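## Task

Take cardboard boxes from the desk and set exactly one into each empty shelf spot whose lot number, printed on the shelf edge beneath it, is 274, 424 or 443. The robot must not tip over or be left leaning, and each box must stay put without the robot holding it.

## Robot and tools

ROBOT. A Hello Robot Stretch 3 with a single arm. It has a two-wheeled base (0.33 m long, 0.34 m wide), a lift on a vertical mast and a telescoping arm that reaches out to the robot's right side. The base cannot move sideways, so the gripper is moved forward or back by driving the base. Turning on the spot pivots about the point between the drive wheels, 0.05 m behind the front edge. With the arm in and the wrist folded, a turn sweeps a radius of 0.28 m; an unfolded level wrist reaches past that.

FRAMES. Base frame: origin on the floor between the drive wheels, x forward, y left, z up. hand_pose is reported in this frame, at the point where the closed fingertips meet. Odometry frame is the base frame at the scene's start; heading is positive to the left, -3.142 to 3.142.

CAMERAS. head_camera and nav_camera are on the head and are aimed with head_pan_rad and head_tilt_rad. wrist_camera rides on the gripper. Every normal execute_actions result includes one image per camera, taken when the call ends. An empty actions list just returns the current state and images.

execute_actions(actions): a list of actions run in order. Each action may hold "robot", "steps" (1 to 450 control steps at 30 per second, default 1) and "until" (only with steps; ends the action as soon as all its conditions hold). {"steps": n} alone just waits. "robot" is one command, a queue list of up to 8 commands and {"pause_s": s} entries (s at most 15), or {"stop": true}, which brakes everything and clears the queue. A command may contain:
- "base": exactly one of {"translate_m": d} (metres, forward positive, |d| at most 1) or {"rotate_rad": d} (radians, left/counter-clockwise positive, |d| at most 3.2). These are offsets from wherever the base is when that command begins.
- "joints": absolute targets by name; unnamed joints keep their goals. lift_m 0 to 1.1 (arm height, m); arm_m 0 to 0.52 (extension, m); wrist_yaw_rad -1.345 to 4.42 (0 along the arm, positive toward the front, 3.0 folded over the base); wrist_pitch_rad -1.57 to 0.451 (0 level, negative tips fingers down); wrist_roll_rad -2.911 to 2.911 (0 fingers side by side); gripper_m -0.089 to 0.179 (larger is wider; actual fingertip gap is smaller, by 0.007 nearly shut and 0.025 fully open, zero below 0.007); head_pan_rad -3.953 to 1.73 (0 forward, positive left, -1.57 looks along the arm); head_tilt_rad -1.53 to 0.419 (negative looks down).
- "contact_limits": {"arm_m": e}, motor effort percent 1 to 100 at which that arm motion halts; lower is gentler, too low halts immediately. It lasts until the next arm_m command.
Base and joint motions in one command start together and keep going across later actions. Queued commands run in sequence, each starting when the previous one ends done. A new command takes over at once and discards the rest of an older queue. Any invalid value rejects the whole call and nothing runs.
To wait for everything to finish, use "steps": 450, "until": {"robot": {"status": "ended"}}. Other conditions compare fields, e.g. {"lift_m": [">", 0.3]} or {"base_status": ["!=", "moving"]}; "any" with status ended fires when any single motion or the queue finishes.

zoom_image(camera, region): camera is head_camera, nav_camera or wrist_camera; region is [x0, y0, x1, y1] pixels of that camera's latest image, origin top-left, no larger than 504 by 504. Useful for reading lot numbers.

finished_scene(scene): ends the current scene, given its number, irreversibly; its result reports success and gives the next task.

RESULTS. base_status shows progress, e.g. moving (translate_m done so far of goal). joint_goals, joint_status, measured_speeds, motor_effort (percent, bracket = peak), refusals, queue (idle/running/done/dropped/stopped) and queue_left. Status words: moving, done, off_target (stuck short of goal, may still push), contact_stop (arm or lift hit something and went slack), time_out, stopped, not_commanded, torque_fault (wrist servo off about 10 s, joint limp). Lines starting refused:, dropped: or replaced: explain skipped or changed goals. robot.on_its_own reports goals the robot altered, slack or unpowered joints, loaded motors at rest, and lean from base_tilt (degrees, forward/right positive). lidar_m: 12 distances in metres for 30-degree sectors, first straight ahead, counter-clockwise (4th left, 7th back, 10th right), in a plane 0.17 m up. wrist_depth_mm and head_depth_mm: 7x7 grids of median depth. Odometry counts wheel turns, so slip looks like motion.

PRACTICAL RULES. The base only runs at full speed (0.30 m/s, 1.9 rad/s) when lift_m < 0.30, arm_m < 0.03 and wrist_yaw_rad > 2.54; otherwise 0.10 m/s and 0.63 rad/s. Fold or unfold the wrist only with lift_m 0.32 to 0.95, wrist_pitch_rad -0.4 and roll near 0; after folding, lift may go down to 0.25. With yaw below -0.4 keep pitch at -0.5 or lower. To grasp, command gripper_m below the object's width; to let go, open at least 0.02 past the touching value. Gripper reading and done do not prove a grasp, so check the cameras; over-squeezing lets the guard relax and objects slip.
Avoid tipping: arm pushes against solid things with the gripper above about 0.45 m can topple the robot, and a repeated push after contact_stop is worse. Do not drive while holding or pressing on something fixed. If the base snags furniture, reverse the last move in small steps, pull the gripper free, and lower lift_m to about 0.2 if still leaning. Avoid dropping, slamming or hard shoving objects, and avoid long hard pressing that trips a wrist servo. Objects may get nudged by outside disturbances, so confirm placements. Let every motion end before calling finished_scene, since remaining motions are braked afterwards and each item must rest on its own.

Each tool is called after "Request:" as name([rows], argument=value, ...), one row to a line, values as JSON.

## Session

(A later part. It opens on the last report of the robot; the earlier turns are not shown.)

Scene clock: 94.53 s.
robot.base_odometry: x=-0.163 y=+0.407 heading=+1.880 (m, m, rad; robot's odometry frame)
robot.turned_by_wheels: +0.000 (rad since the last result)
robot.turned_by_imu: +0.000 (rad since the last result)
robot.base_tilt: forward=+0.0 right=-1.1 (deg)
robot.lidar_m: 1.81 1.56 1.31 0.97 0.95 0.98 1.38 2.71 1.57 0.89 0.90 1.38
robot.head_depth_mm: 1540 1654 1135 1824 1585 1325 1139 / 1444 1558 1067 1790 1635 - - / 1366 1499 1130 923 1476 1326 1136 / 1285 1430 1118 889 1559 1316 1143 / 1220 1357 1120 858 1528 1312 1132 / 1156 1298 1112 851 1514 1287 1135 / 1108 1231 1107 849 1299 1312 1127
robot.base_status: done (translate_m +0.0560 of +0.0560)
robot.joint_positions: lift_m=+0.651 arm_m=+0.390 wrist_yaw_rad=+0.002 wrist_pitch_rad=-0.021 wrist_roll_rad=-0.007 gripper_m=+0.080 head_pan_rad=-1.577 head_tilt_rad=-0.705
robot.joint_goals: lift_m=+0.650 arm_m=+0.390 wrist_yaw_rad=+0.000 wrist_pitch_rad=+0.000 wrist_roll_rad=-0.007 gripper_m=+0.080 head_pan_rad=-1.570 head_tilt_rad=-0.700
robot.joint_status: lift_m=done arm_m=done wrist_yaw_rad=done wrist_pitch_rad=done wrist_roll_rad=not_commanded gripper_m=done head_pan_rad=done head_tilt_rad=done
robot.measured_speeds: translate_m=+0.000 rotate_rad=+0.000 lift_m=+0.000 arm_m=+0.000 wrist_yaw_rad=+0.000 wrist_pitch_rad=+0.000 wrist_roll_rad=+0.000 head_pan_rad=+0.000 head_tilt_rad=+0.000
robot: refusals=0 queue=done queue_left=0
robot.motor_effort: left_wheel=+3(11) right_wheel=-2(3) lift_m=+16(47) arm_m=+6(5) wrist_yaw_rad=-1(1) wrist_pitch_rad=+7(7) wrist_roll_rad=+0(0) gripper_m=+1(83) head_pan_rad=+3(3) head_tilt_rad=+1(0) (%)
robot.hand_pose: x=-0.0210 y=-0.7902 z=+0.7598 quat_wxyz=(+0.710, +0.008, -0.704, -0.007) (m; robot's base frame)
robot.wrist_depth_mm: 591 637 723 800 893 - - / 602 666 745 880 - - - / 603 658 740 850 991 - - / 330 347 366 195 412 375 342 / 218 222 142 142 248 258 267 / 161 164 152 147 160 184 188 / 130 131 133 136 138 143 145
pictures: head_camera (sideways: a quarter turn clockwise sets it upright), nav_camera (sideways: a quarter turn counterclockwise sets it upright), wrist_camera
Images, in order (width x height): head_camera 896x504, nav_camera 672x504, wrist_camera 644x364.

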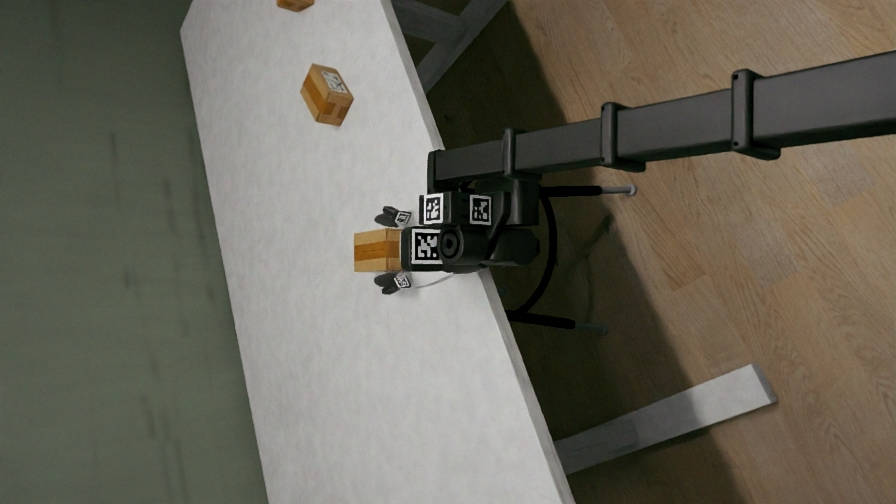

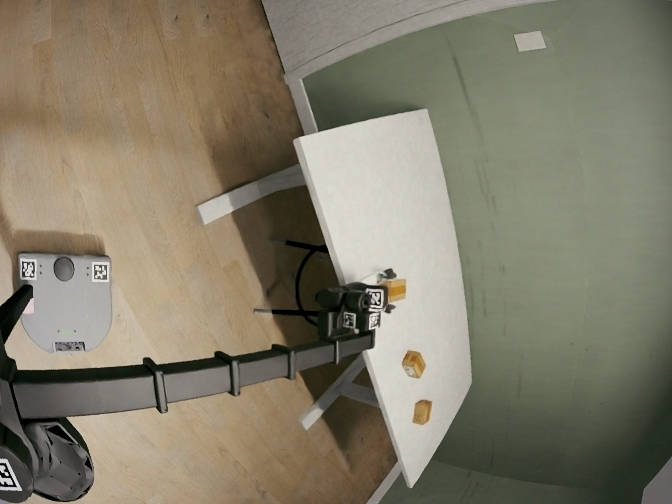

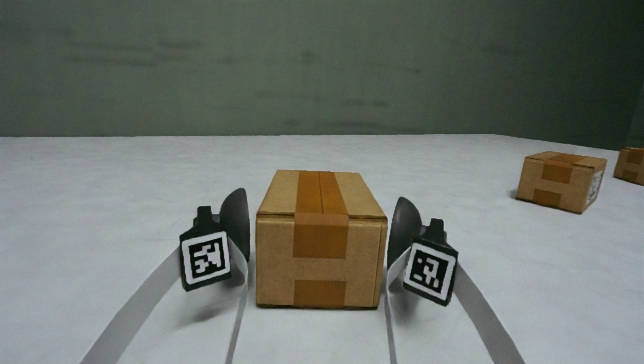

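Request:
execute_actions([
  {"robot":[{"joints":{"arm_m":0.405}},{"joints":{"gripper_m":0.0}},{"joints":{"lift_m":0.72}},{"joints":{"arm_m":0}}],"steps":450,"until":{"robot":{"status":"ended"}}},
])

Scene clock: 103.77 s.
robot.base_odometry: x=-0.163 y=+0.407 heading=+1.880 (m, m, rad; robot's odometry frame)
robot.turned_by_wheels: +0.000 (rad since the last result)
robot.turned_by_imu: -0.001 (rad since the last result)
robot.base_tilt: forward=+0.1 right=-1.1 (deg)
robot.lidar_m: 1.81 1.56 1.31 0.97 0.95 0.99 1.37 2.71 1.57 0.89 0.90 1.38
robot.head_depth_mm: 1550 1653 1136 1815 1576 1324 1197 / 1443 1554 1066 1771 1583 1330 - / 1360 1495 1136 959 1527 1332 - / 1282 1432 1121 918 571 1401 - / 1219 1354 1122 856 1522 1319 1136 / 1157 1302 1117 856 1518 1282 1133 / 1103 1227 1106 851 1292 1306 1130
robot.base_status: done (translate_m +0.0560 of +0.0560)
robot.joint_positions: lift_m=+0.719 arm_m=+0.000 wrist_yaw_rad=-0.001 wrist_pitch_rad=-0.032 wrist_roll_rad=-0.013 gripper_m=+0.024 head_pan_rad=-1.577 head_tilt_rad=-0.704
robot.joint_goals: lift_m=+0.720 arm_m=+0.000 wrist_yaw_rad=+0.000 wrist_pitch_rad=+0.000 wrist_roll_rad=-0.013 gripper_m=+0.023 head_pan_rad=-1.570 head_tilt_rad=-0.700
robot.joint_status: lift_m=done arm_m=done wrist_yaw_rad=done wrist_pitch_rad=done wrist_roll_rad=not_commanded gripper_m=done head_pan_rad=done head_tilt_rad=done
robot.measured_speeds: translate_m=+0.000 rotate_rad=+0.000 lift_m=+0.000 arm_m=+0.000 wrist_yaw_rad=+0.000 wrist_pitch_rad=+0.000 wrist_roll_rad=+0.000 head_pan_rad=+0.000 head_tilt_rad=+0.000
robot: refusals=0 queue=done queue_left=0
robot.on_its_own: gripper_m is held at +0.023, not at your +0.000, by its stall guard, which is not easing now
robot.motor_effort: left_wheel=+2(12) right_wheel=-1(12) lift_m=+45(40) arm_m=-7(20) wrist_yaw_rad=+1(4) wrist_pitch_rad=+11(19) wrist_roll_rad=+2(2) gripper_m=-21(99) head_pan_rad=+3(2) head_tilt_rad=+1(1) (%)
robot.hand_pose: x=-0.0218 y=-0.4007 z=+0.8257 quat_wxyz=(+0.712, +0.011, -0.702, -0.012) (m; robot's base frame)
robot.wrist_depth_mm: 822 913 - - - - - / 846 934 - - - - - / 873 947 - - - - - / 534 553 588 172 679 751 - / 350 364 126 127 510 - - / 984 675 - 133 - - - / - - - - - - -
pictures: head_camera (sideways: a quarter turn clockwise sets it upright), nav_camera (sideways: a quarter turn counterclockwise sets it upright), wrist_camera
Images, in order (width x height): head_camera 896x504, nav_camera 672x504, wrist_camera 644x364.

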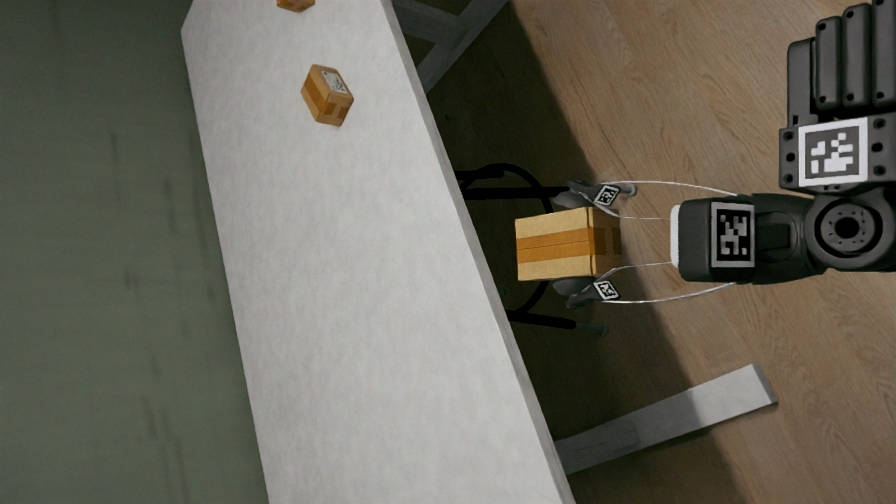

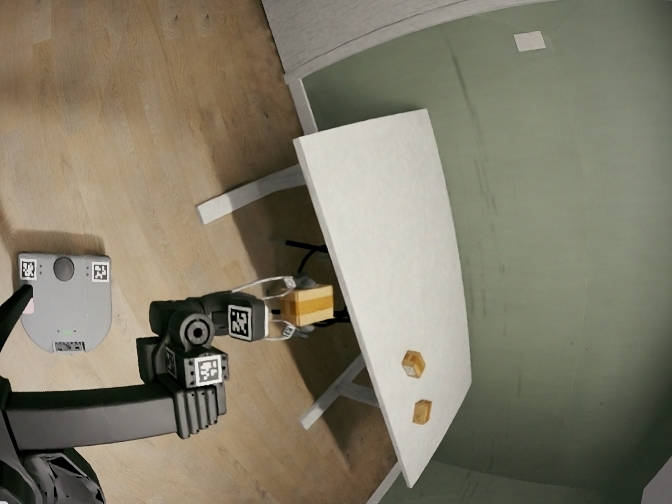

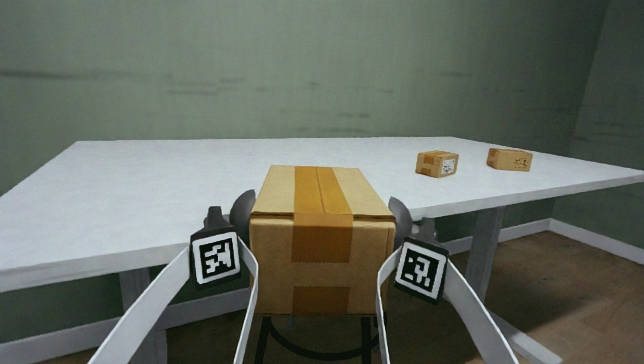

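Request:
execute_actions([
  {"robot":[{"base":{"rotate_rad":1.027},"joints":{"lift_m":0.97,"head_tilt_rad":-0.4}},{"base":{"translate_m":0.995}},{"base":{"rotate_rad":1.044}},{"joints":{"arm_m":0.15}}],"steps":450,"until":{"robot":{"status":"ended"}}},
  {"steps":450,"until":{"robot":{"status":"ended"}}},
])

Scene clock: 125.10 s.
robot.base_odometry: x=-1.130 y=+0.638 heading=-2.333 (m, m, rad; robot's odometry frame)
robot.turned_by_wheels: +2.071 (rad since the last result)
robot.turned_by_imu: +2.075 (rad since the last result)
robot.base_tilt: forward=+0.2 right=-1.1 (deg)
robot.lidar_m: 0.44 0.46 0.63 1.75 1.85 1.67 1.83 1.57 0.85 1.16 0.63 0.46
robot.head_depth_mm: 689 1032 1108 892 - 982 1185 / 703 1034 1106 886 - 963 1252 / 715 1031 1107 882 - 976 1254 / 730 1029 1104 940 - 975 1248 / 743 1025 1101 867 1271 1005 1244 / 757 1032 1099 860 1269 1003 1249 / 773 1018 1073 850 1149 993 1171
robot.base_status: done (rotate_rad +1.0439 of +1.0440)
robot.joint_positions: lift_m=+0.969 arm_m=+0.150 wrist_yaw_rad=-0.001 wrist_pitch_rad=-0.032 wrist_roll_rad=-0.012 gripper_m=+0.027 head_pan_rad=-1.577 head_tilt_rad=-0.408
robot.joint_goals: lift_m=+0.970 arm_m=+0.150 wrist_yaw_rad=+0.000 wrist_pitch_rad=+0.000 wrist_roll_rad=-0.012 gripper_m=+0.026 head_pan_rad=-1.570 head_tilt_rad=-0.400
robot.joint_status: lift_m=done arm_m=done wrist_yaw_rad=done wrist_pitch_rad=done wrist_roll_rad=not_commanded gripper_m=done head_pan_rad=done head_tilt_rad=done
robot.measured_speeds: translate_m=+0.000 rotate_rad=+0.000 lift_m=+0.000 arm_m=+0.000 wrist_yaw_rad=+0.000 wrist_pitch_rad=+0.000 wrist_roll_rad=+0.000 head_pan_rad=+0.000 head_tilt_rad=+0.000
robot: refusals=0 queue=done queue_left=0
robot.on_its_own: gripper_m is held at +0.026, not at your +0.000, by its stall guard, which is not easing now
robot.motor_effort: left_wheel=-4(10) right_wheel=+2(4) lift_m=+45(42) arm_m=+6(5) wrist_yaw_rad=+1(1) wrist_pitch_rad=+11(11) wrist_roll_rad=+2(2) gripper_m=-19(20) head_pan_rad=+3(3) head_tilt_rad=+2(18) (%)
robot.hand_pose: x=-0.0218 y=-0.5499 z=+1.0757 quat_wxyz=(+0.712, +0.011, -0.702, -0.012) (m; robot's base frame)
robot.wrist_depth_mm: 438 630 701 688 690 691 524 / 445 652 732 732 718 733 523 / 454 656 766 765 743 726 511 / 429 488 509 172 586 615 512 / 355 353 127 127 342 376 389 / 470 634 899 134 904 685 450 / 472 720 770 814 834 658 492
pictures: head_camera (sideways: a quarter turn clockwise sets it upright), nav_camera (sideways: a quarter turn counterclockwise sets it upright), wrist_camera
Images, in order (width x height): head_camera 896x504, nav_camera 672x504, wrist_camera 644x364.

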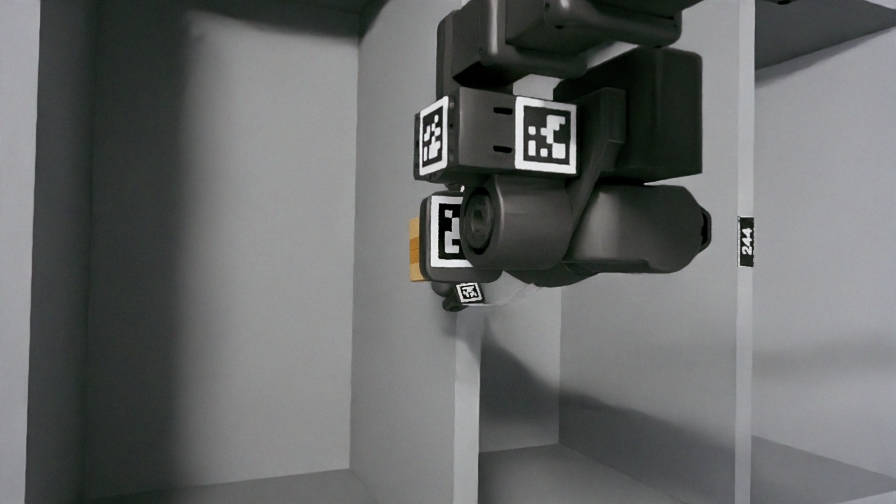

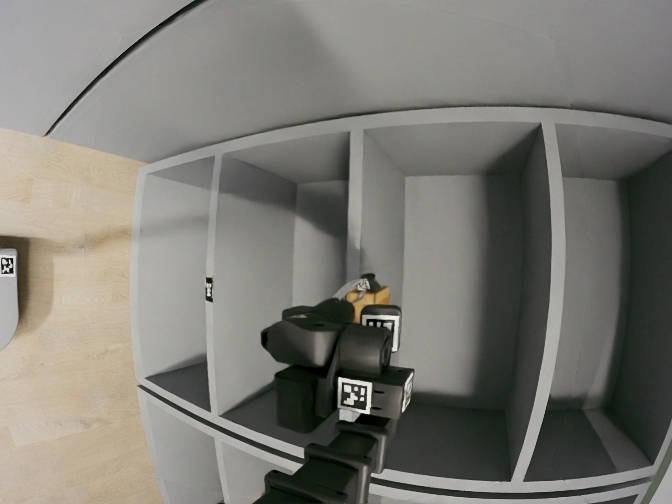

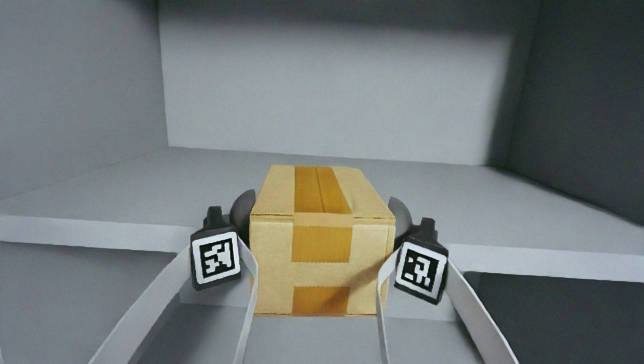

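Request:
execute_actions([
  {"robot":[{"joints":{"arm_m":0.41}},{"joints":{"lift_m":0.935}}],"steps":450,"until":{"robot":{"status":"ended"}}},
])

Scene clock: 131.77 s.
robot.base_odometry: x=-1.130 y=+0.638 heading=-2.333 (m, m, rad; robot's odometry frame)
robot.turned_by_wheels: +0.000 (rad since the last result)
robot.turned_by_imu: +0.000 (rad since the last result)
robot.base_tilt: forward=+0.1 right=-1.0 (deg)
robot.lidar_m: 0.44 0.46 0.63 1.75 1.85 1.67 1.83 1.56 0.85 1.16 0.63 0.46
robot.head_depth_mm: 691 1035 1108 831 - - 1197 / 703 1033 1109 - 1235 1016 1250 / 717 1030 1107 - 1290 1015 1246 / 733 1028 1101 - 1270 1010 1248 / 743 1026 1103 864 1269 1003 1244 / 757 1024 1101 859 1266 1000 1244 / 772 1016 1073 851 1147 996 1176
robot.base_status: done (rotate_rad +1.0439 of +1.0440)
robot.joint_positions: lift_m=+0.936 arm_m=+0.410 wrist_yaw_rad=-0.001 wrist_pitch_rad=-0.032 wrist_roll_rad=-0.012 gripper_m=+0.027 head_pan_rad=-1.577 head_tilt_rad=-0.408
robot.joint_goals: lift_m=+0.935 arm_m=+0.410 wrist_yaw_rad=+0.000 wrist_pitch_rad=+0.000 wrist_roll_rad=-0.012 gripper_m=+0.026 head_pan_rad=-1.570 head_tilt_rad=-0.400
robot.joint_status: lift_m=done arm_m=done wrist_yaw_rad=done wrist_pitch_rad=done wrist_roll_rad=not_commanded gripper_m=done head_pan_rad=done head_tilt_rad=done
robot.measured_speeds: translate_m=+0.000 rotate_rad=+0.000 lift_m=+0.000 arm_m=+0.000 wrist_yaw_rad=+0.000 wrist_pitch_rad=+0.000 wrist_roll_rad=+0.000 head_pan_rad=+0.000 head_tilt_rad=+0.000
robot: refusals=0 queue=done queue_left=0
robot.on_its_own: gripper_m is held at +0.026, not at your +0.000, by its stall guard, which is not easing now
robot.motor_effort: left_wheel=-3(4) right_wheel=+2(2) lift_m=+17(44) arm_m=+5(9) wrist_yaw_rad=+1(2) wrist_pitch_rad=+11(11) wrist_roll_rad=+2(2) gripper_m=-19(19) head_pan_rad=+3(3) head_tilt_rad=+2(3) (%)
robot.hand_pose: x=-0.0218 y=-0.8099 z=+1.0421 quat_wxyz=(+0.712, +0.011, -0.702, -0.012) (m; robot's base frame)
robot.wrist_depth_mm: 435 469 458 461 462 462 451 / 443 493 482 478 478 473 473 / 443 516 508 505 498 492 486 / 353 378 391 172 451 481 464 / 235 243 126 127 239 286 296 / 179 180 173 133 177 205 209 / 142 145 147 151 156 160 163
pictures: head_camera (sideways: a quarter turn clockwise sets it upright), nav_camera (sideways: a quarter turn counterclockwise sets it upright), wrist_camera
Images, in order (width x height): head_camera 896x504, nav_camera 672x504, wrist_camera 644x364.

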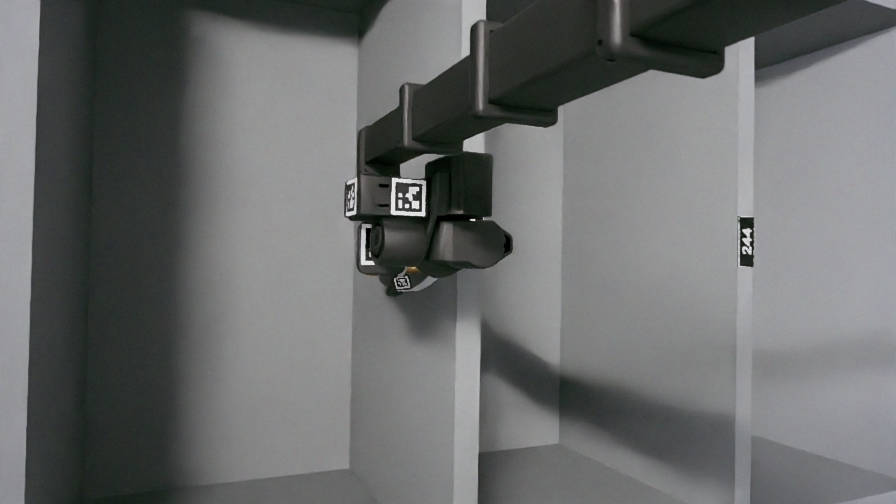

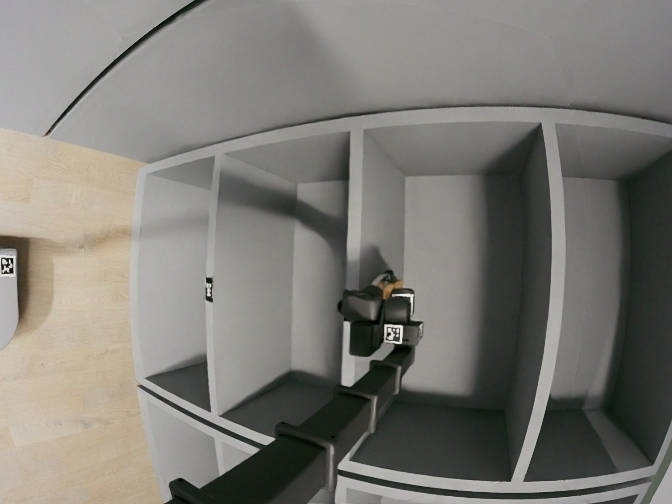

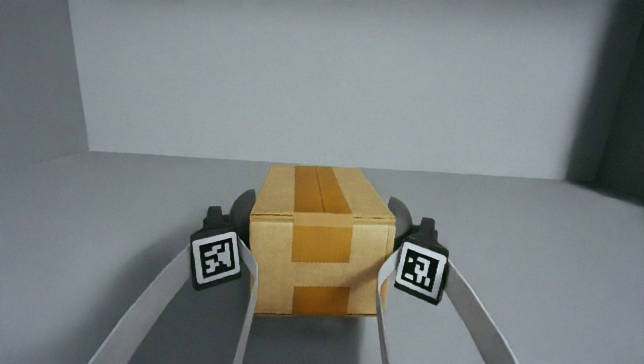

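Request:
execute_actions([
  {"robot":[{"joints":{"lift_m":0.926}},{"joints":{"gripper_m":0.1}},{"joints":{"arm_m":0}},{"joints":{"wrist_pitch_rad":-0.4,"wrist_yaw_rad":2.7,"lift_m":0.28,"gripper_m":0.04}}],"steps":450,"until":{"robot":{"status":"ended"}}},
])

Request:
execute_actions([
  {"robot":[{"base":{"rotate_rad":-1.303}},{"base":{"translate_m":-0.9}},{"base":{"translate_m":-0.87}},{"joints":{"lift_m":0.4}},{"joints":{"lift_m":0.68,"wrist_yaw_rad":0,"gripper_m":0.17,"head_tilt_rad":-0.7}},{"joints":{"wrist_pitch_rad":0,"arm_m":0.15}}],"steps":450,"until":{"robot":{"status":"ended"}}},
  {"steps":450,"until":{"robot":{"status":"ended"}}},
])

Scene clock: 148.87 s.
robot.base_odometry: x=-1.130 y=+0.638 heading=-2.333 (m, m, rad; robot's odometry frame)
robot.turned_by_wheels: +0.000 (rad since the last result)
robot.turned_by_imu: +0.000 (rad since the last result)
robot.base_tilt: forward=+0.3 right=-1.0 (deg)
robot.lidar_m: 0.44 0.46 0.63 1.75 1.85 1.67 1.82 1.57 0.85 1.16 0.63 0.46
robot.head_depth_mm: 687 1038 1108 828 1187 1023 1195 / 701 1029 1106 827 1286 1019 1261 / 714 1027 1105 879 1284 1013 1251 / 727 1031 1100 794 1285 1008 1252 / 741 1031 1097 865 1277 1003 1245 / 756 1024 1101 857 1267 1004 1238 / 769 1013 1072 853 1158 990 1173
robot.base_status: done (rotate_rad +1.0439 of +1.0440)
robot.joint_positions: lift_m=+0.281 arm_m=+0.000 wrist_yaw_rad=+2.697 wrist_pitch_rad=-0.415 wrist_roll_rad=-0.011 gripper_m=+0.040 head_pan_rad=-1.577 head_tilt_rad=-0.408
robot.joint_goals: lift_m=+0.280 arm_m=+0.000 wrist_yaw_rad=+2.700 wrist_pitch_rad=-0.400 wrist_roll_rad=-0.011 gripper_m=+0.040 head_pan_rad=-1.570 head_tilt_rad=-0.400
robot.joint_status: lift_m=done arm_m=done wrist_yaw_rad=done wrist_pitch_rad=done wrist_roll_rad=not_commanded gripper_m=done head_pan_rad=done head_tilt_rad=done
robot.measured_speeds: translate_m=+0.000 rotate_rad=+0.000 lift_m=+0.000 arm_m=+0.000 wrist_yaw_rad=+0.000 wrist_pitch_rad=+0.000 wrist_roll_rad=+0.000 head_pan_rad=+0.000 head_tilt_rad=+0.000
robot: refusals=0 queue=done queue_left=0
robot.motor_effort: left_wheel=-3(4) right_wheel=+2(2) lift_m=+16(14) arm_m=-6(8) wrist_yaw_rad=+2(3) wrist_pitch_rad=+5(12) wrist_roll_rad=+1(2) gripper_m=+0(79) head_pan_rad=+3(3) head_tilt_rad=+4(2) (%)
robot.hand_pose: x=+0.0754 y=+0.0576 z=+0.2941 quat_wxyz=(+0.295, +0.703, -0.009, +0.647) (m; robot's base frame)
robot.wrist_depth_mm: - - - 942 594 430 338 / - - - - 635 442 346 / 806 812 853 834 661 460 358 / - 647 665 659 649 470 366 / - 545 563 554 568 495 371 / 433 - - 471 466 475 387 / - - - 398 410 412 399
pictures: head_camera (sideways: a quarter turn clockwise sets it upright), nav_camera (sideways: a quarter turn counterclockwise sets it upright), wrist_camera
Images, in order (width x height): head_camera 896x504, nav_camera 672x504, wrist_camera 644x364.

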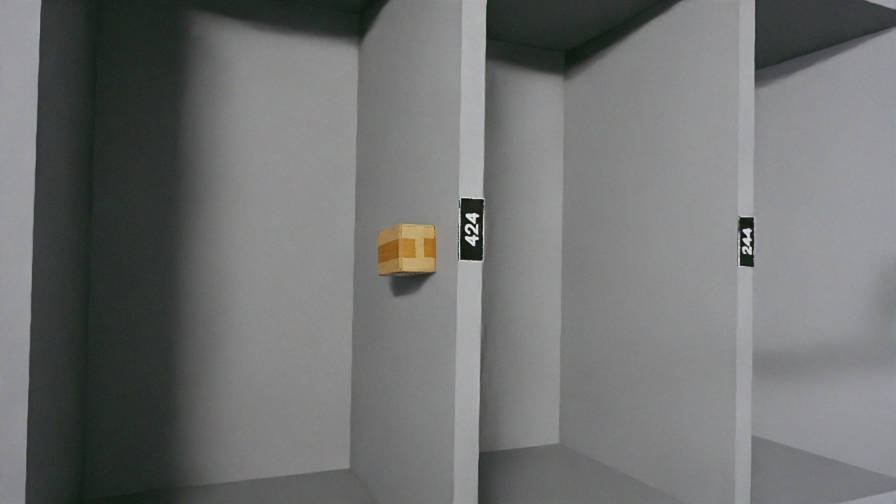

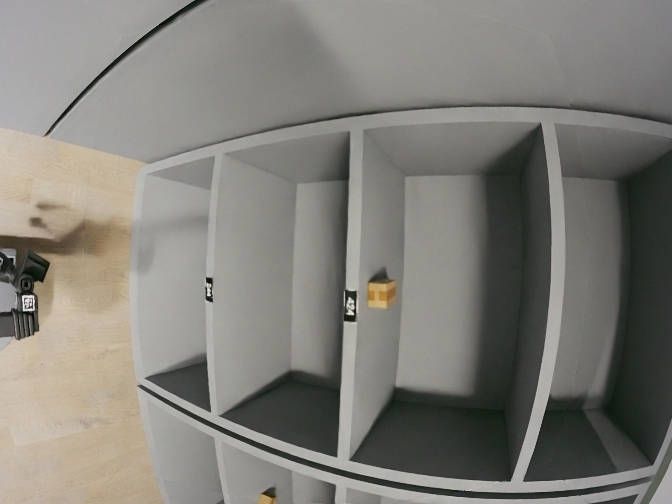

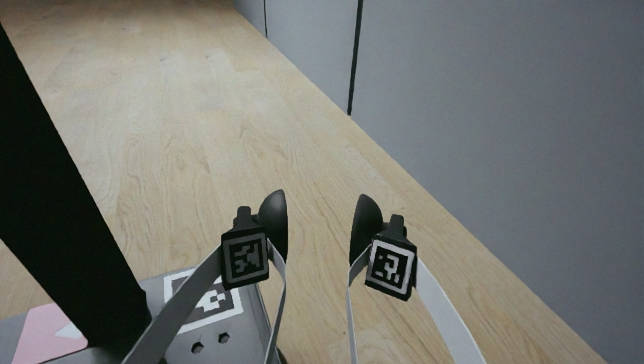

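Scene clock: 167.60 s.
robot.base_odometry: x=+0.428 y=-0.201 heading=+2.648 (m, m, rad; robot's odometry frame)
robot.turned_by_wheels: -1.303 (rad since the last result)
robot.turned_by_imu: -1.312 (rad since the last result)
robot.base_tilt: forward=+0.3 right=-1.0 (deg)
robot.lidar_m: 1.83 1.06 0.91 0.91 1.05 1.87 1.87 1.59 1.03 0.77 1.20 2.41
robot.head_depth_mm: 1097 1225 1169 840 1477 1336 1173 / 1123 1255 1166 882 1546 - - / 1153 1290 1159 871 1580 - 1142 / 1181 1337 1151 871 1687 1273 1152 / 1215 1376 1144 873 1535 1321 1143 / 1247 1397 1138 896 1572 1333 1139 / 1279 1432 1136 932 1525 1315 1129
robot.base_status: done (translate_m -0.8700 of -0.8700)
robot.joint_positions: lift_m=+0.679 arm_m=+0.150 wrist_yaw_rad=+0.002 wrist_pitch_rad=-0.022 wrist_roll_rad=-0.011 gripper_m=+0.170 head_pan_rad=-1.577 head_tilt_rad=-0.691
robot.joint_goals: lift_m=+0.680 arm_m=+0.150 wrist_yaw_rad=+0.000 wrist_pitch_rad=+0.000 wrist_roll_rad=-0.011 gripper_m=+0.170 head_pan_rad=-1.570 head_tilt_rad=-0.700
robot.joint_status: lift_m=done arm_m=done wrist_yaw_rad=done wrist_pitch_rad=done wrist_roll_rad=not_commanded gripper_m=done head_pan_rad=done head_tilt_rad=done
robot.measured_speeds: translate_m=+0.000 rotate_rad=+0.000 lift_m=+0.000 arm_m=+0.000 wrist_yaw_rad=+0.000 wrist_pitch_rad=+0.000 wrist_roll_rad=+0.000 head_pan_rad=+0.000 head_tilt_rad=+0.000
robot: refusals=0 queue=done queue_left=0
robot.motor_effort: left_wheel=+3(14) right_wheel=-2(7) lift_m=+43(44) arm_m=+6(5) wrist_yaw_rad=-1(3) wrist_pitch_rad=+7(7) wrist_roll_rad=+1(1) gripper_m=+0(85) head_pan_rad=+3(2) head_tilt_rad=-4(19) (%)
robot.hand_pose: x=-0.0210 y=-0.5502 z=+0.7884 quat_wxyz=(+0.711, +0.009, -0.703, -0.007) (m; robot's base frame)
robot.wrist_depth_mm: - - - 923 860 784 762 / - - - - 883 818 794 / - - - - 925 863 794 / 419 454 471 447 433 568 615 / 324 292 297 308 321 362 302 / - - 479 239 231 234 249 / - - - - - 204 194
pictures: head_camera (sideways: a quarter turn clockwise sets it upright), nav_camera (sideways: a quarter turn counterclockwise sets it upright), wrist_camera
Images, in order (width x height): head_camera 896x504, nav_camera 672x504, wrist_camera 644x364.

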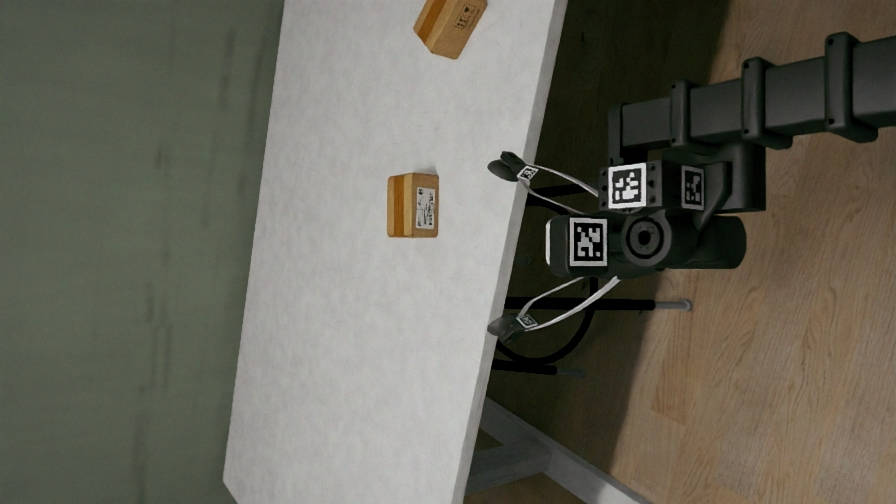

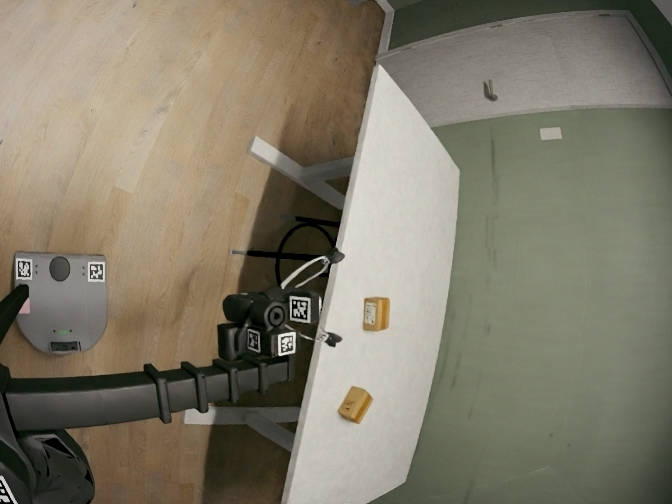

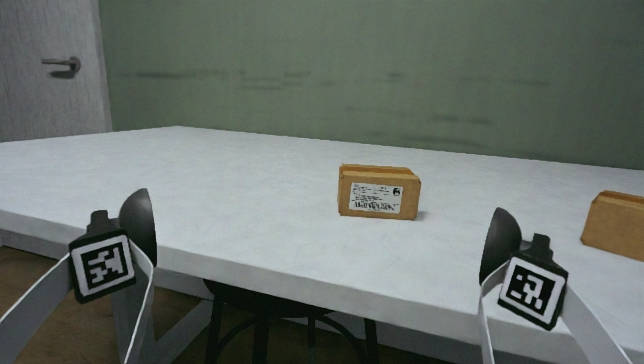

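Request:
execute_actions([
  {"robot":[{"base":{"translate_m":-0.051},"joints":{"lift_m":0.65}},{"joints":{"arm_m":0.365}},{"joints":{"gripper_m":0.11,"head_pan_rad":-3.9,"head_tilt_rad":-0.4}}],"steps":450,"until":{"robot":{"status":"ended"}}},
])

Scene clock: 176.30 s.
robot.base_odometry: x=+0.473 y=-0.225 heading=+2.648 (m, m, rad; robot's odometry frame)
robot.turned_by_wheels: +0.000 (rad since the last result)
robot.turned_by_imu: +0.074 (rad since the last result)
robot.base_tilt: forward=+0.3 right=-1.0 (deg)
robot.lidar_m: 1.64 1.03 0.92 0.93 1.12 1.83 1.84 1.01 1.00 0.77 1.21 2.44
robot.head_depth_mm: - - - - - - - / - - - - - - - / 1757 1916 2057 2262 2144 1648 - / 1670 1820 1971 2169 2171 1647 1324 / 1616 1721 1870 2038 2114 1634 1317 / 1543 1661 1783 1940 2027 1633 1316 / 1488 1585 1698 1839 1968 1606 1313
robot.base_status: done (translate_m -0.0510 of -0.0510)
robot.joint_positions: lift_m=+0.651 arm_m=+0.363 wrist_yaw_rad=+0.001 wrist_pitch_rad=-0.073 wrist_roll_rad=+0.001 gripper_m=+0.110 head_pan_rad=-3.893 head_tilt_rad=-0.409
robot.joint_goals: lift_m=+0.650 arm_m=+0.365 wrist_yaw_rad=+0.000 wrist_pitch_rad=+0.000 wrist_roll_rad=+0.001 gripper_m=+0.110 head_pan_rad=-3.900 head_tilt_rad=-0.400
robot.joint_status: lift_m=done arm_m=done wrist_yaw_rad=done wrist_pitch_rad=done wrist_roll_rad=not_commanded gripper_m=done head_pan_rad=done head_tilt_rad=done
robot.measured_speeds: translate_m=+0.000 rotate_rad=+0.000 lift_m=+0.000 arm_m=+0.000 wrist_yaw_rad=+0.000 wrist_pitch_rad=+0.000 wrist_roll_rad=+0.000 head_pan_rad=+0.000 head_tilt_rad=+0.000
robot: refusals=0 queue=done queue_left=0
robot.on_its_own: arm_m is at rest, and its effort (+21) is outside its rest range (-14 to +14)
robot.motor_effort: left_wheel=+5(24) right_wheel=-8(26) lift_m=+16(41) arm_m=+21(29) wrist_yaw_rad=+0(7) wrist_pitch_rad=+25(31) wrist_roll_rad=-3(3) gripper_m=-3(85) head_pan_rad=-2(27) head_tilt_rad=+2(16) (%)
robot.hand_pose: x=-0.0213 y=-0.7623 z=+0.7467 quat_wxyz=(+0.707, +0.026, -0.707, -0.026) (m; robot's base frame)
robot.wrist_depth_mm: - 992 858 746 688 627 583 / - - 900 807 722 657 610 / 503 540 571 629 663 658 624 / 276 283 297 184 167 328 350 / 190 199 199 184 160 222 221 / 144 140 148 152 154 159 162 / - 117 120 122 124 125 127
pictures: head_camera (sideways: a quarter turn clockwise sets it upright), nav_camera (sideways: a quarter turn counterclockwise sets it upright), wrist_camera
Images, in order (width x height): head_camera 896x504, nav_camera 672x504, wrist_camera 644x364.

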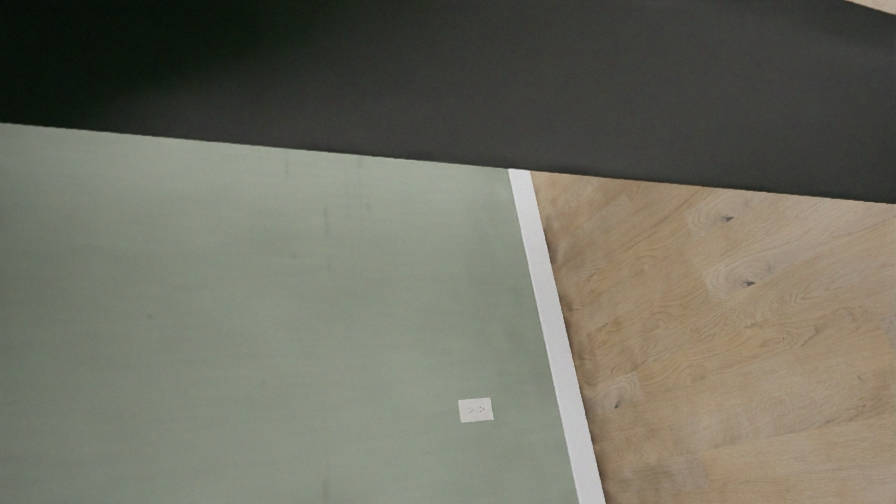

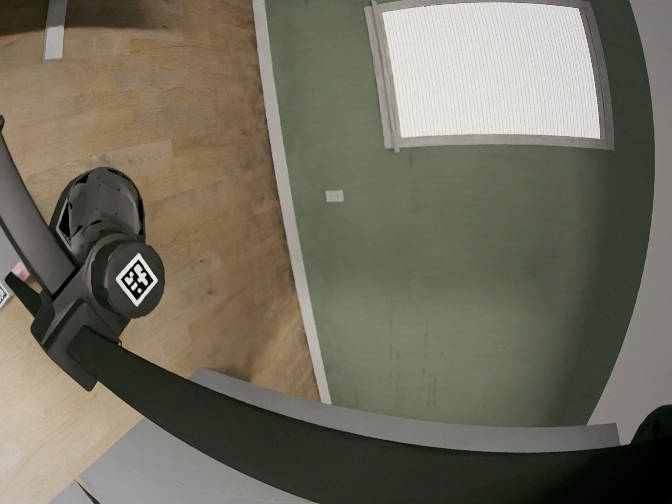

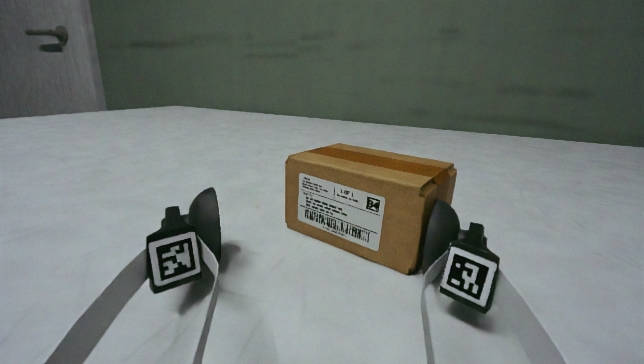

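Request:
execute_actions([
  {"robot":[{"joints":{"gripper_m":0.17}},{"joints":{"arm_m":0.1,"head_pan_rad":-1.57,"head_tilt_rad":-0.7}},{"base":{"rotate_rad":-0.5},"joints":{"lift_m":0.74,"wrist_pitch_rad":-0.3}},{"base":{"translate_m":0.35}}],"steps":450,"until":{"robot":{"status":"ended"}}},
])

Scene clock: 191.10 s.
robot.base_odometry: x=+0.282 y=+0.068 heading=+2.148 (m, m, rad; robot's odometry frame)
robot.turned_by_wheels: -0.500 (rad since the last result)
robot.turned_by_imu: -0.498 (rad since the last result)
robot.base_tilt: forward=+0.2 right=-1.1 (deg)
robot.lidar_m: 2.10 1.68 1.08 0.98 0.99 1.21 2.18 2.19 1.13 0.65 0.87 1.59
robot.head_depth_mm: 1158 1326 1169 866 1522 1371 - / 1139 1282 1163 879 1541 - 1120 / 1117 1278 1161 878 1161 - 1123 / 1099 1247 1147 844 767 - 1130 / 1088 1228 1151 869 1078 1290 1136 / 1065 1200 1138 867 1163 1320 1138 / 1051 1175 1135 861 762 1317 1136
robot.base_status: done (translate_m +0.3500 of +0.3500)
robot.joint_positions: lift_m=+0.739 arm_m=+0.100 wrist_yaw_rad=+0.001 wrist_pitch_rad=-0.314 wrist_roll_rad=-0.002 gripper_m=+0.170 head_pan_rad=-1.577 head_tilt_rad=-0.691
robot.joint_goals: lift_m=+0.740 arm_m=+0.100 wrist_yaw_rad=+0.000 wrist_pitch_rad=-0.300 wrist_roll_rad=-0.002 gripper_m=+0.170 head_pan_rad=-1.570 head_tilt_rad=-0.700
robot.joint_status: lift_m=done arm_m=done wrist_yaw_rad=done wrist_pitch_rad=done wrist_roll_rad=not_commanded gripper_m=done head_pan_rad=done head_tilt_rad=done
robot.measured_speeds: translate_m=+0.000 rotate_rad=+0.000 lift_m=+0.000 arm_m=+0.000 wrist_yaw_rad=+0.000 wrist_pitch_rad=+0.000 wrist_roll_rad=+0.000 head_pan_rad=+0.000 head_tilt_rad=+0.000
robot: refusals=0 queue=done queue_left=0
robot.motor_effort: left_wheel=+3(10) right_wheel=-2(8) lift_m=+44(49) arm_m=-7(22) wrist_yaw_rad=-1(3) wrist_pitch_rad=+5(25) wrist_roll_rad=-2(2) gripper_m=+0(83) head_pan_rad=+3(26) head_tilt_rad=-3(17) (%)
robot.hand_pose: x=-0.0212 y=-0.4816 z=+0.7760 quat_wxyz=(+0.699, +0.112, -0.697, -0.110) (m; robot's base frame)
robot.wrist_depth_mm: 793 831 844 875 922 903 962 / 579 601 620 668 684 727 757 / 379 389 407 362 425 416 375 / 283 291 295 301 310 316 324 / 232 232 235 246 254 264 275 / 763 956 - - - - - / 797 889 895 918 906 904 989
pictures: head_camera (sideways: a quarter turn clockwise sets it upright), nav_camera (sideways: a quarter turn counterclockwise sets it upright), wrist_camera
Images, in order (width x height): head_camera 896x504, nav_camera 672x504, wrist_camera 644x364.

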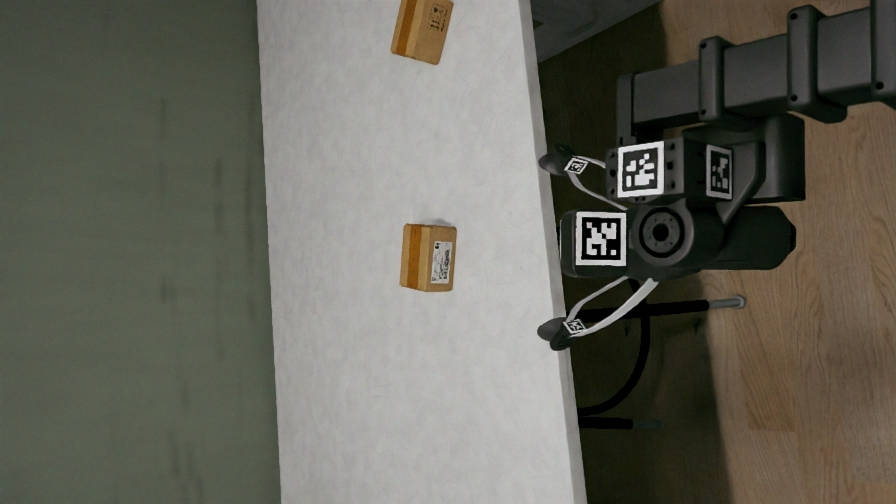

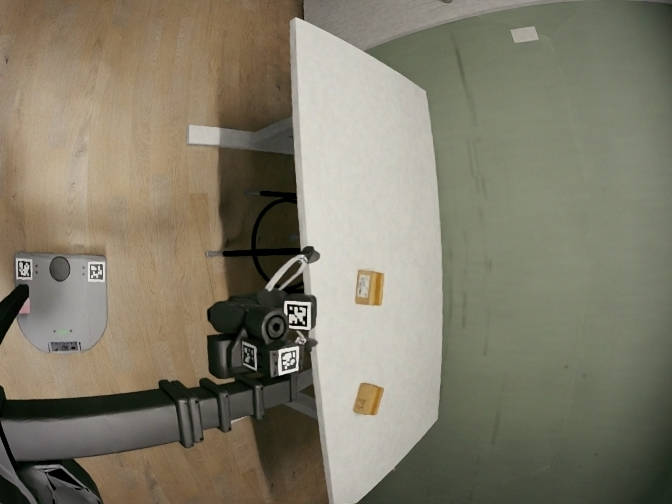

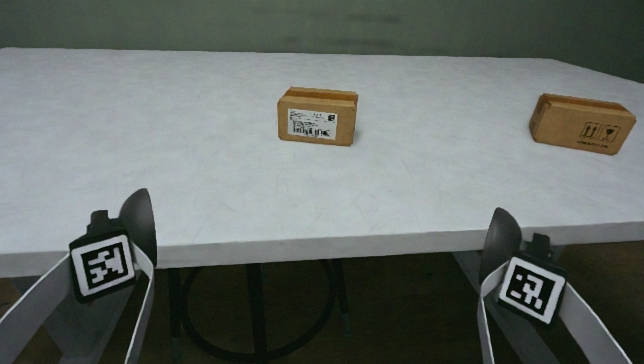

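Request:
execute_actions([
  {"robot":[{"base":{"translate_m":0.01},"joints":{"arm_m":0.345,"lift_m":0.722}}],"steps":450,"until":{"robot":{"status":"ended"}}},
])

Scene clock: 195.37 s.
robot.base_odometry: x=+0.277 y=+0.077 heading=+2.148 (m, m, rad; robot's odometry frame)
robot.turned_by_wheels: +0.000 (rad since the last result)
robot.turned_by_imu: +0.000 (rad since the last result)
robot.base_tilt: forward=+0.5 right=-1.0 (deg)
robot.lidar_m: 2.09 1.68 1.08 0.98 0.99 1.21 2.18 2.21 1.15 0.65 0.87 1.58
robot.head_depth_mm: 1160 1316 1169 869 1510 1353 1170 / 1134 1291 1161 900 1554 - 1126 / 1116 1264 1157 - 1540 1334 1145 / 1103 1245 1147 913 1371 1322 1147 / 1083 1216 1146 869 1074 1298 1143 / 1069 1197 1140 868 765 1321 1134 / 1049 1178 1136 864 757 1313 1131
robot.base_status: done (translate_m +0.0100 of +0.0100)
robot.joint_positions: lift_m=+0.723 arm_m=+0.345 wrist_yaw_rad=+0.001 wrist_pitch_rad=-0.315 wrist_roll_rad=-0.002 gripper_m=+0.170 head_pan_rad=-1.577 head_tilt_rad=-0.691
robot.joint_goals: lift_m=+0.722 arm_m=+0.345 wrist_yaw_rad=+0.000 wrist_pitch_rad=-0.300 wrist_roll_rad=-0.002 gripper_m=+0.170 head_pan_rad=-1.570 head_tilt_rad=-0.700
robot.joint_status: lift_m=done arm_m=done wrist_yaw_rad=done wrist_pitch_rad=done wrist_roll_rad=not_commanded gripper_m=done head_pan_rad=done head_tilt_rad=done
robot.measured_speeds: translate_m=+0.000 rotate_rad=+0.000 lift_m=+0.000 arm_m=+0.000 wrist_yaw_rad=+0.000 wrist_pitch_rad=+0.000 wrist_roll_rad=+0.000 head_pan_rad=+0.000 head_tilt_rad=+0.000
robot: refusals=0 queue=done queue_left=0
robot.motor_effort: left_wheel=+3(11) right_wheel=-2(3) lift_m=+16(51) arm_m=+6(7) wrist_yaw_rad=-1(0) wrist_pitch_rad=+5(5) wrist_roll_rad=-2(2) gripper_m=+0(0) head_pan_rad=+3(2) head_tilt_rad=-2(2) (%)
robot.hand_pose: x=-0.0212 y=-0.7257 z=+0.7590 quat_wxyz=(+0.699, +0.112, -0.697, -0.111) (m; robot's base frame)
robot.wrist_depth_mm: 586 621 628 656 680 723 734 / 503 535 540 569 604 636 666 / 338 344 356 369 374 389 404 / 253 257 248 173 274 281 289 / 205 206 142 138 200 224 223 / - 166 158 144 166 181 184 / 143 145 147 149 151 153 154
pictures: head_camera (sideways: a quarter turn clockwise sets it upright), nav_camera (sideways: a quarter turn counterclockwise sets it upright), wrist_camera
Images, in order (width x height): head_camera 896x504, nav_camera 672x504, wrist_camera 644x364.

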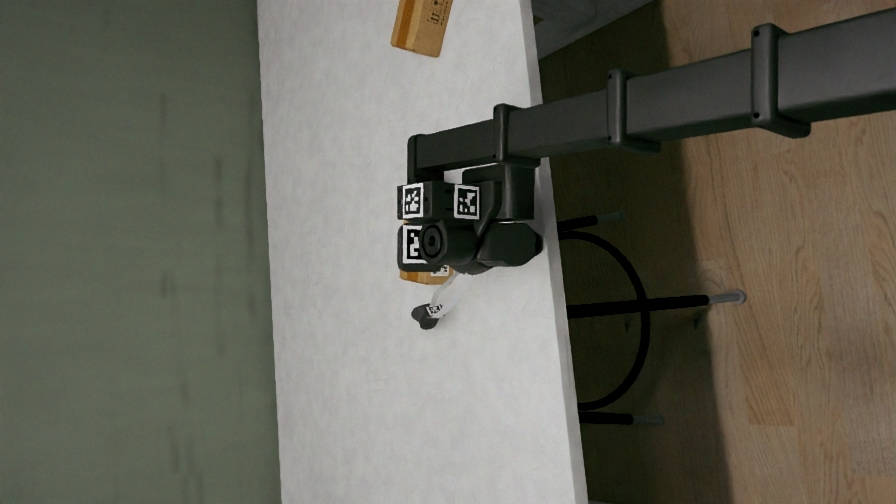

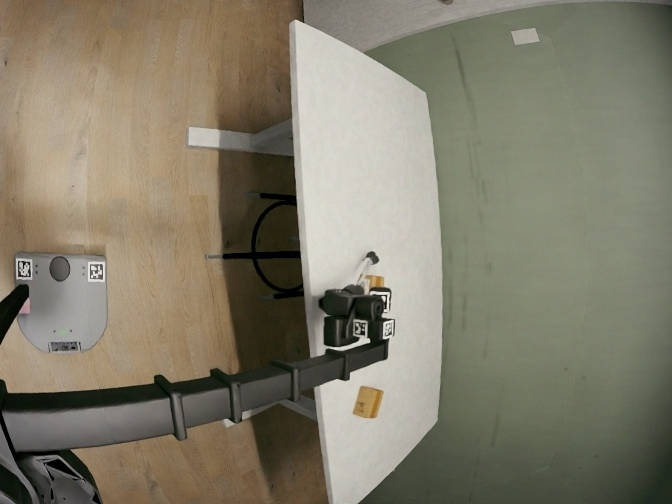

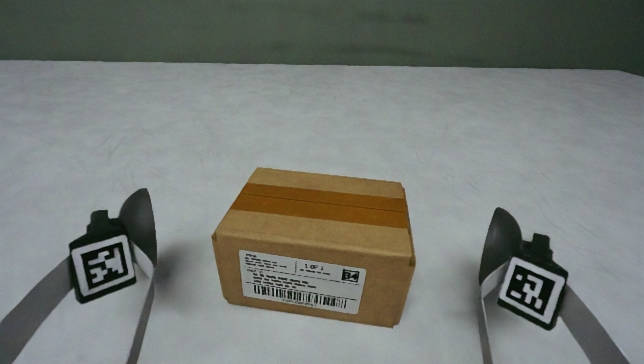

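Request:
execute_actions([
  {"robot":[{"base":{"translate_m":0.015},"joints":{"lift_m":0.712,"wrist_yaw_rad":-0.08}},{"joints":{"gripper_m":0.045}},{"joints":{"lift_m":0.77}},{"joints":{"arm_m":0}}],"steps":450,"until":{"robot":{"status":"ended"}}},
])

Scene clock: 204.80 s.
robot.base_odometry: x=+0.269 y=+0.089 heading=+2.148 (m, m, rad; robot's odometry frame)
robot.turned_by_wheels: +0.000 (rad since the last result)
robot.turned_by_imu: +0.000 (rad since the last result)
robot.base_tilt: forward=+0.3 right=-1.1 (deg)
robot.lidar_m: 2.08 1.69 1.08 0.98 0.99 1.21 2.20 2.22 1.15 0.65 0.86 1.57
robot.head_depth_mm: 1158 1321 1167 869 1517 1337 - / 1139 1287 1158 879 1496 1352 - / 1118 1262 1155 880 754 1319 - / 1098 1243 1148 876 655 1297 - / 1075 1228 1145 869 1464 1303 1139 / 1068 1195 1139 867 763 1316 1135 / 1048 1175 1130 865 761 1321 1137
robot.base_status: done (translate_m +0.0150 of +0.0150)
robot.joint_positions: lift_m=+0.769 arm_m=+0.000 wrist_yaw_rad=-0.078 wrist_pitch_rad=-0.323 wrist_roll_rad=-0.002 gripper_m=+0.055 head_pan_rad=-1.577 head_tilt_rad=-0.691
robot.joint_goals: lift_m=+0.770 arm_m=+0.000 wrist_yaw_rad=-0.080 wrist_pitch_rad=-0.300 wrist_roll_rad=-0.002 gripper_m=+0.054 head_pan_rad=-1.570 head_tilt_rad=-0.700
robot.joint_status: lift_m=done arm_m=done wrist_yaw_rad=done wrist_pitch_rad=done wrist_roll_rad=not_commanded gripper_m=done head_pan_rad=done head_tilt_rad=done
robot.measured_speeds: translate_m=+0.000 rotate_rad=+0.000 lift_m=+0.000 arm_m=+0.000 wrist_yaw_rad=+0.000 wrist_pitch_rad=+0.000 wrist_roll_rad=+0.000 head_pan_rad=+0.000 head_tilt_rad=+0.000
robot: refusals=0 queue=done queue_left=0
robot.on_its_own: gripper_m is held at +0.054, not at your +0.045, by its stall guard, which is not easing now
robot.motor_effort: left_wheel=+3(8) right_wheel=-2(3) lift_m=+45(49) arm_m=-7(9) wrist_yaw_rad=-1(3) wrist_pitch_rad=+8(8) wrist_roll_rad=-1(2) gripper_m=-20(94) head_pan_rad=+2(3) head_tilt_rad=-3(3) (%)
robot.hand_pose: x=-0.0400 y=-0.3800 z=+0.8038 quat_wxyz=(+0.694, +0.087, -0.701, -0.141) (m; robot's base frame)
robot.wrist_depth_mm: 850 883 920 989 - - - / 671 685 701 731 778 835 - / 449 454 466 478 489 489 530 / 331 337 241 154 370 410 422 / 685 - 130 129 129 - - / 843 - 149 143 145 - - / 905 881 933 927 940 968 974
pictures: head_camera (sideways: a quarter turn clockwise sets it upright), nav_camera (sideways: a quarter turn counterclockwise sets it upright), wrist_camera
Images, in order (width x height): head_camera 896x504, nav_camera 672x504, wrist_camera 644x364.

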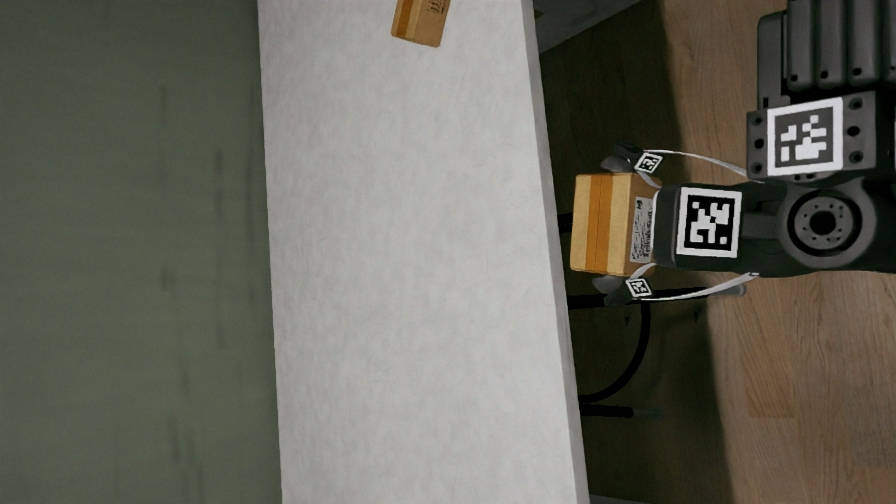

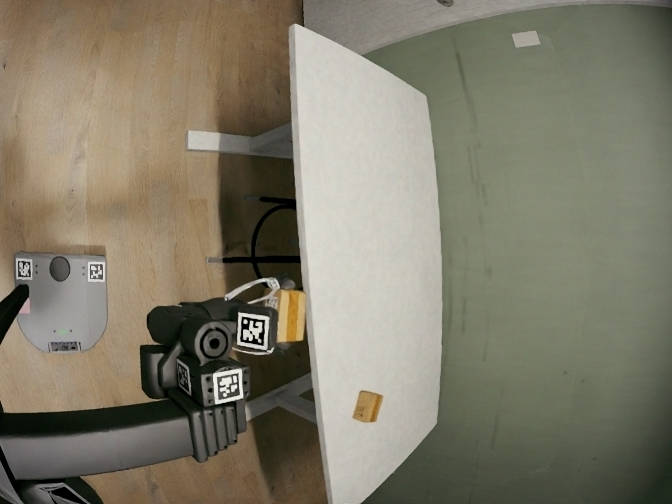

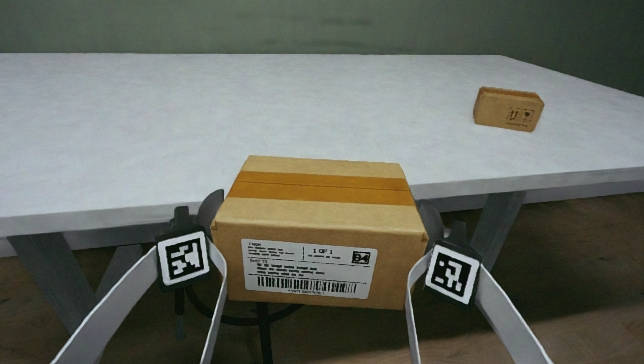

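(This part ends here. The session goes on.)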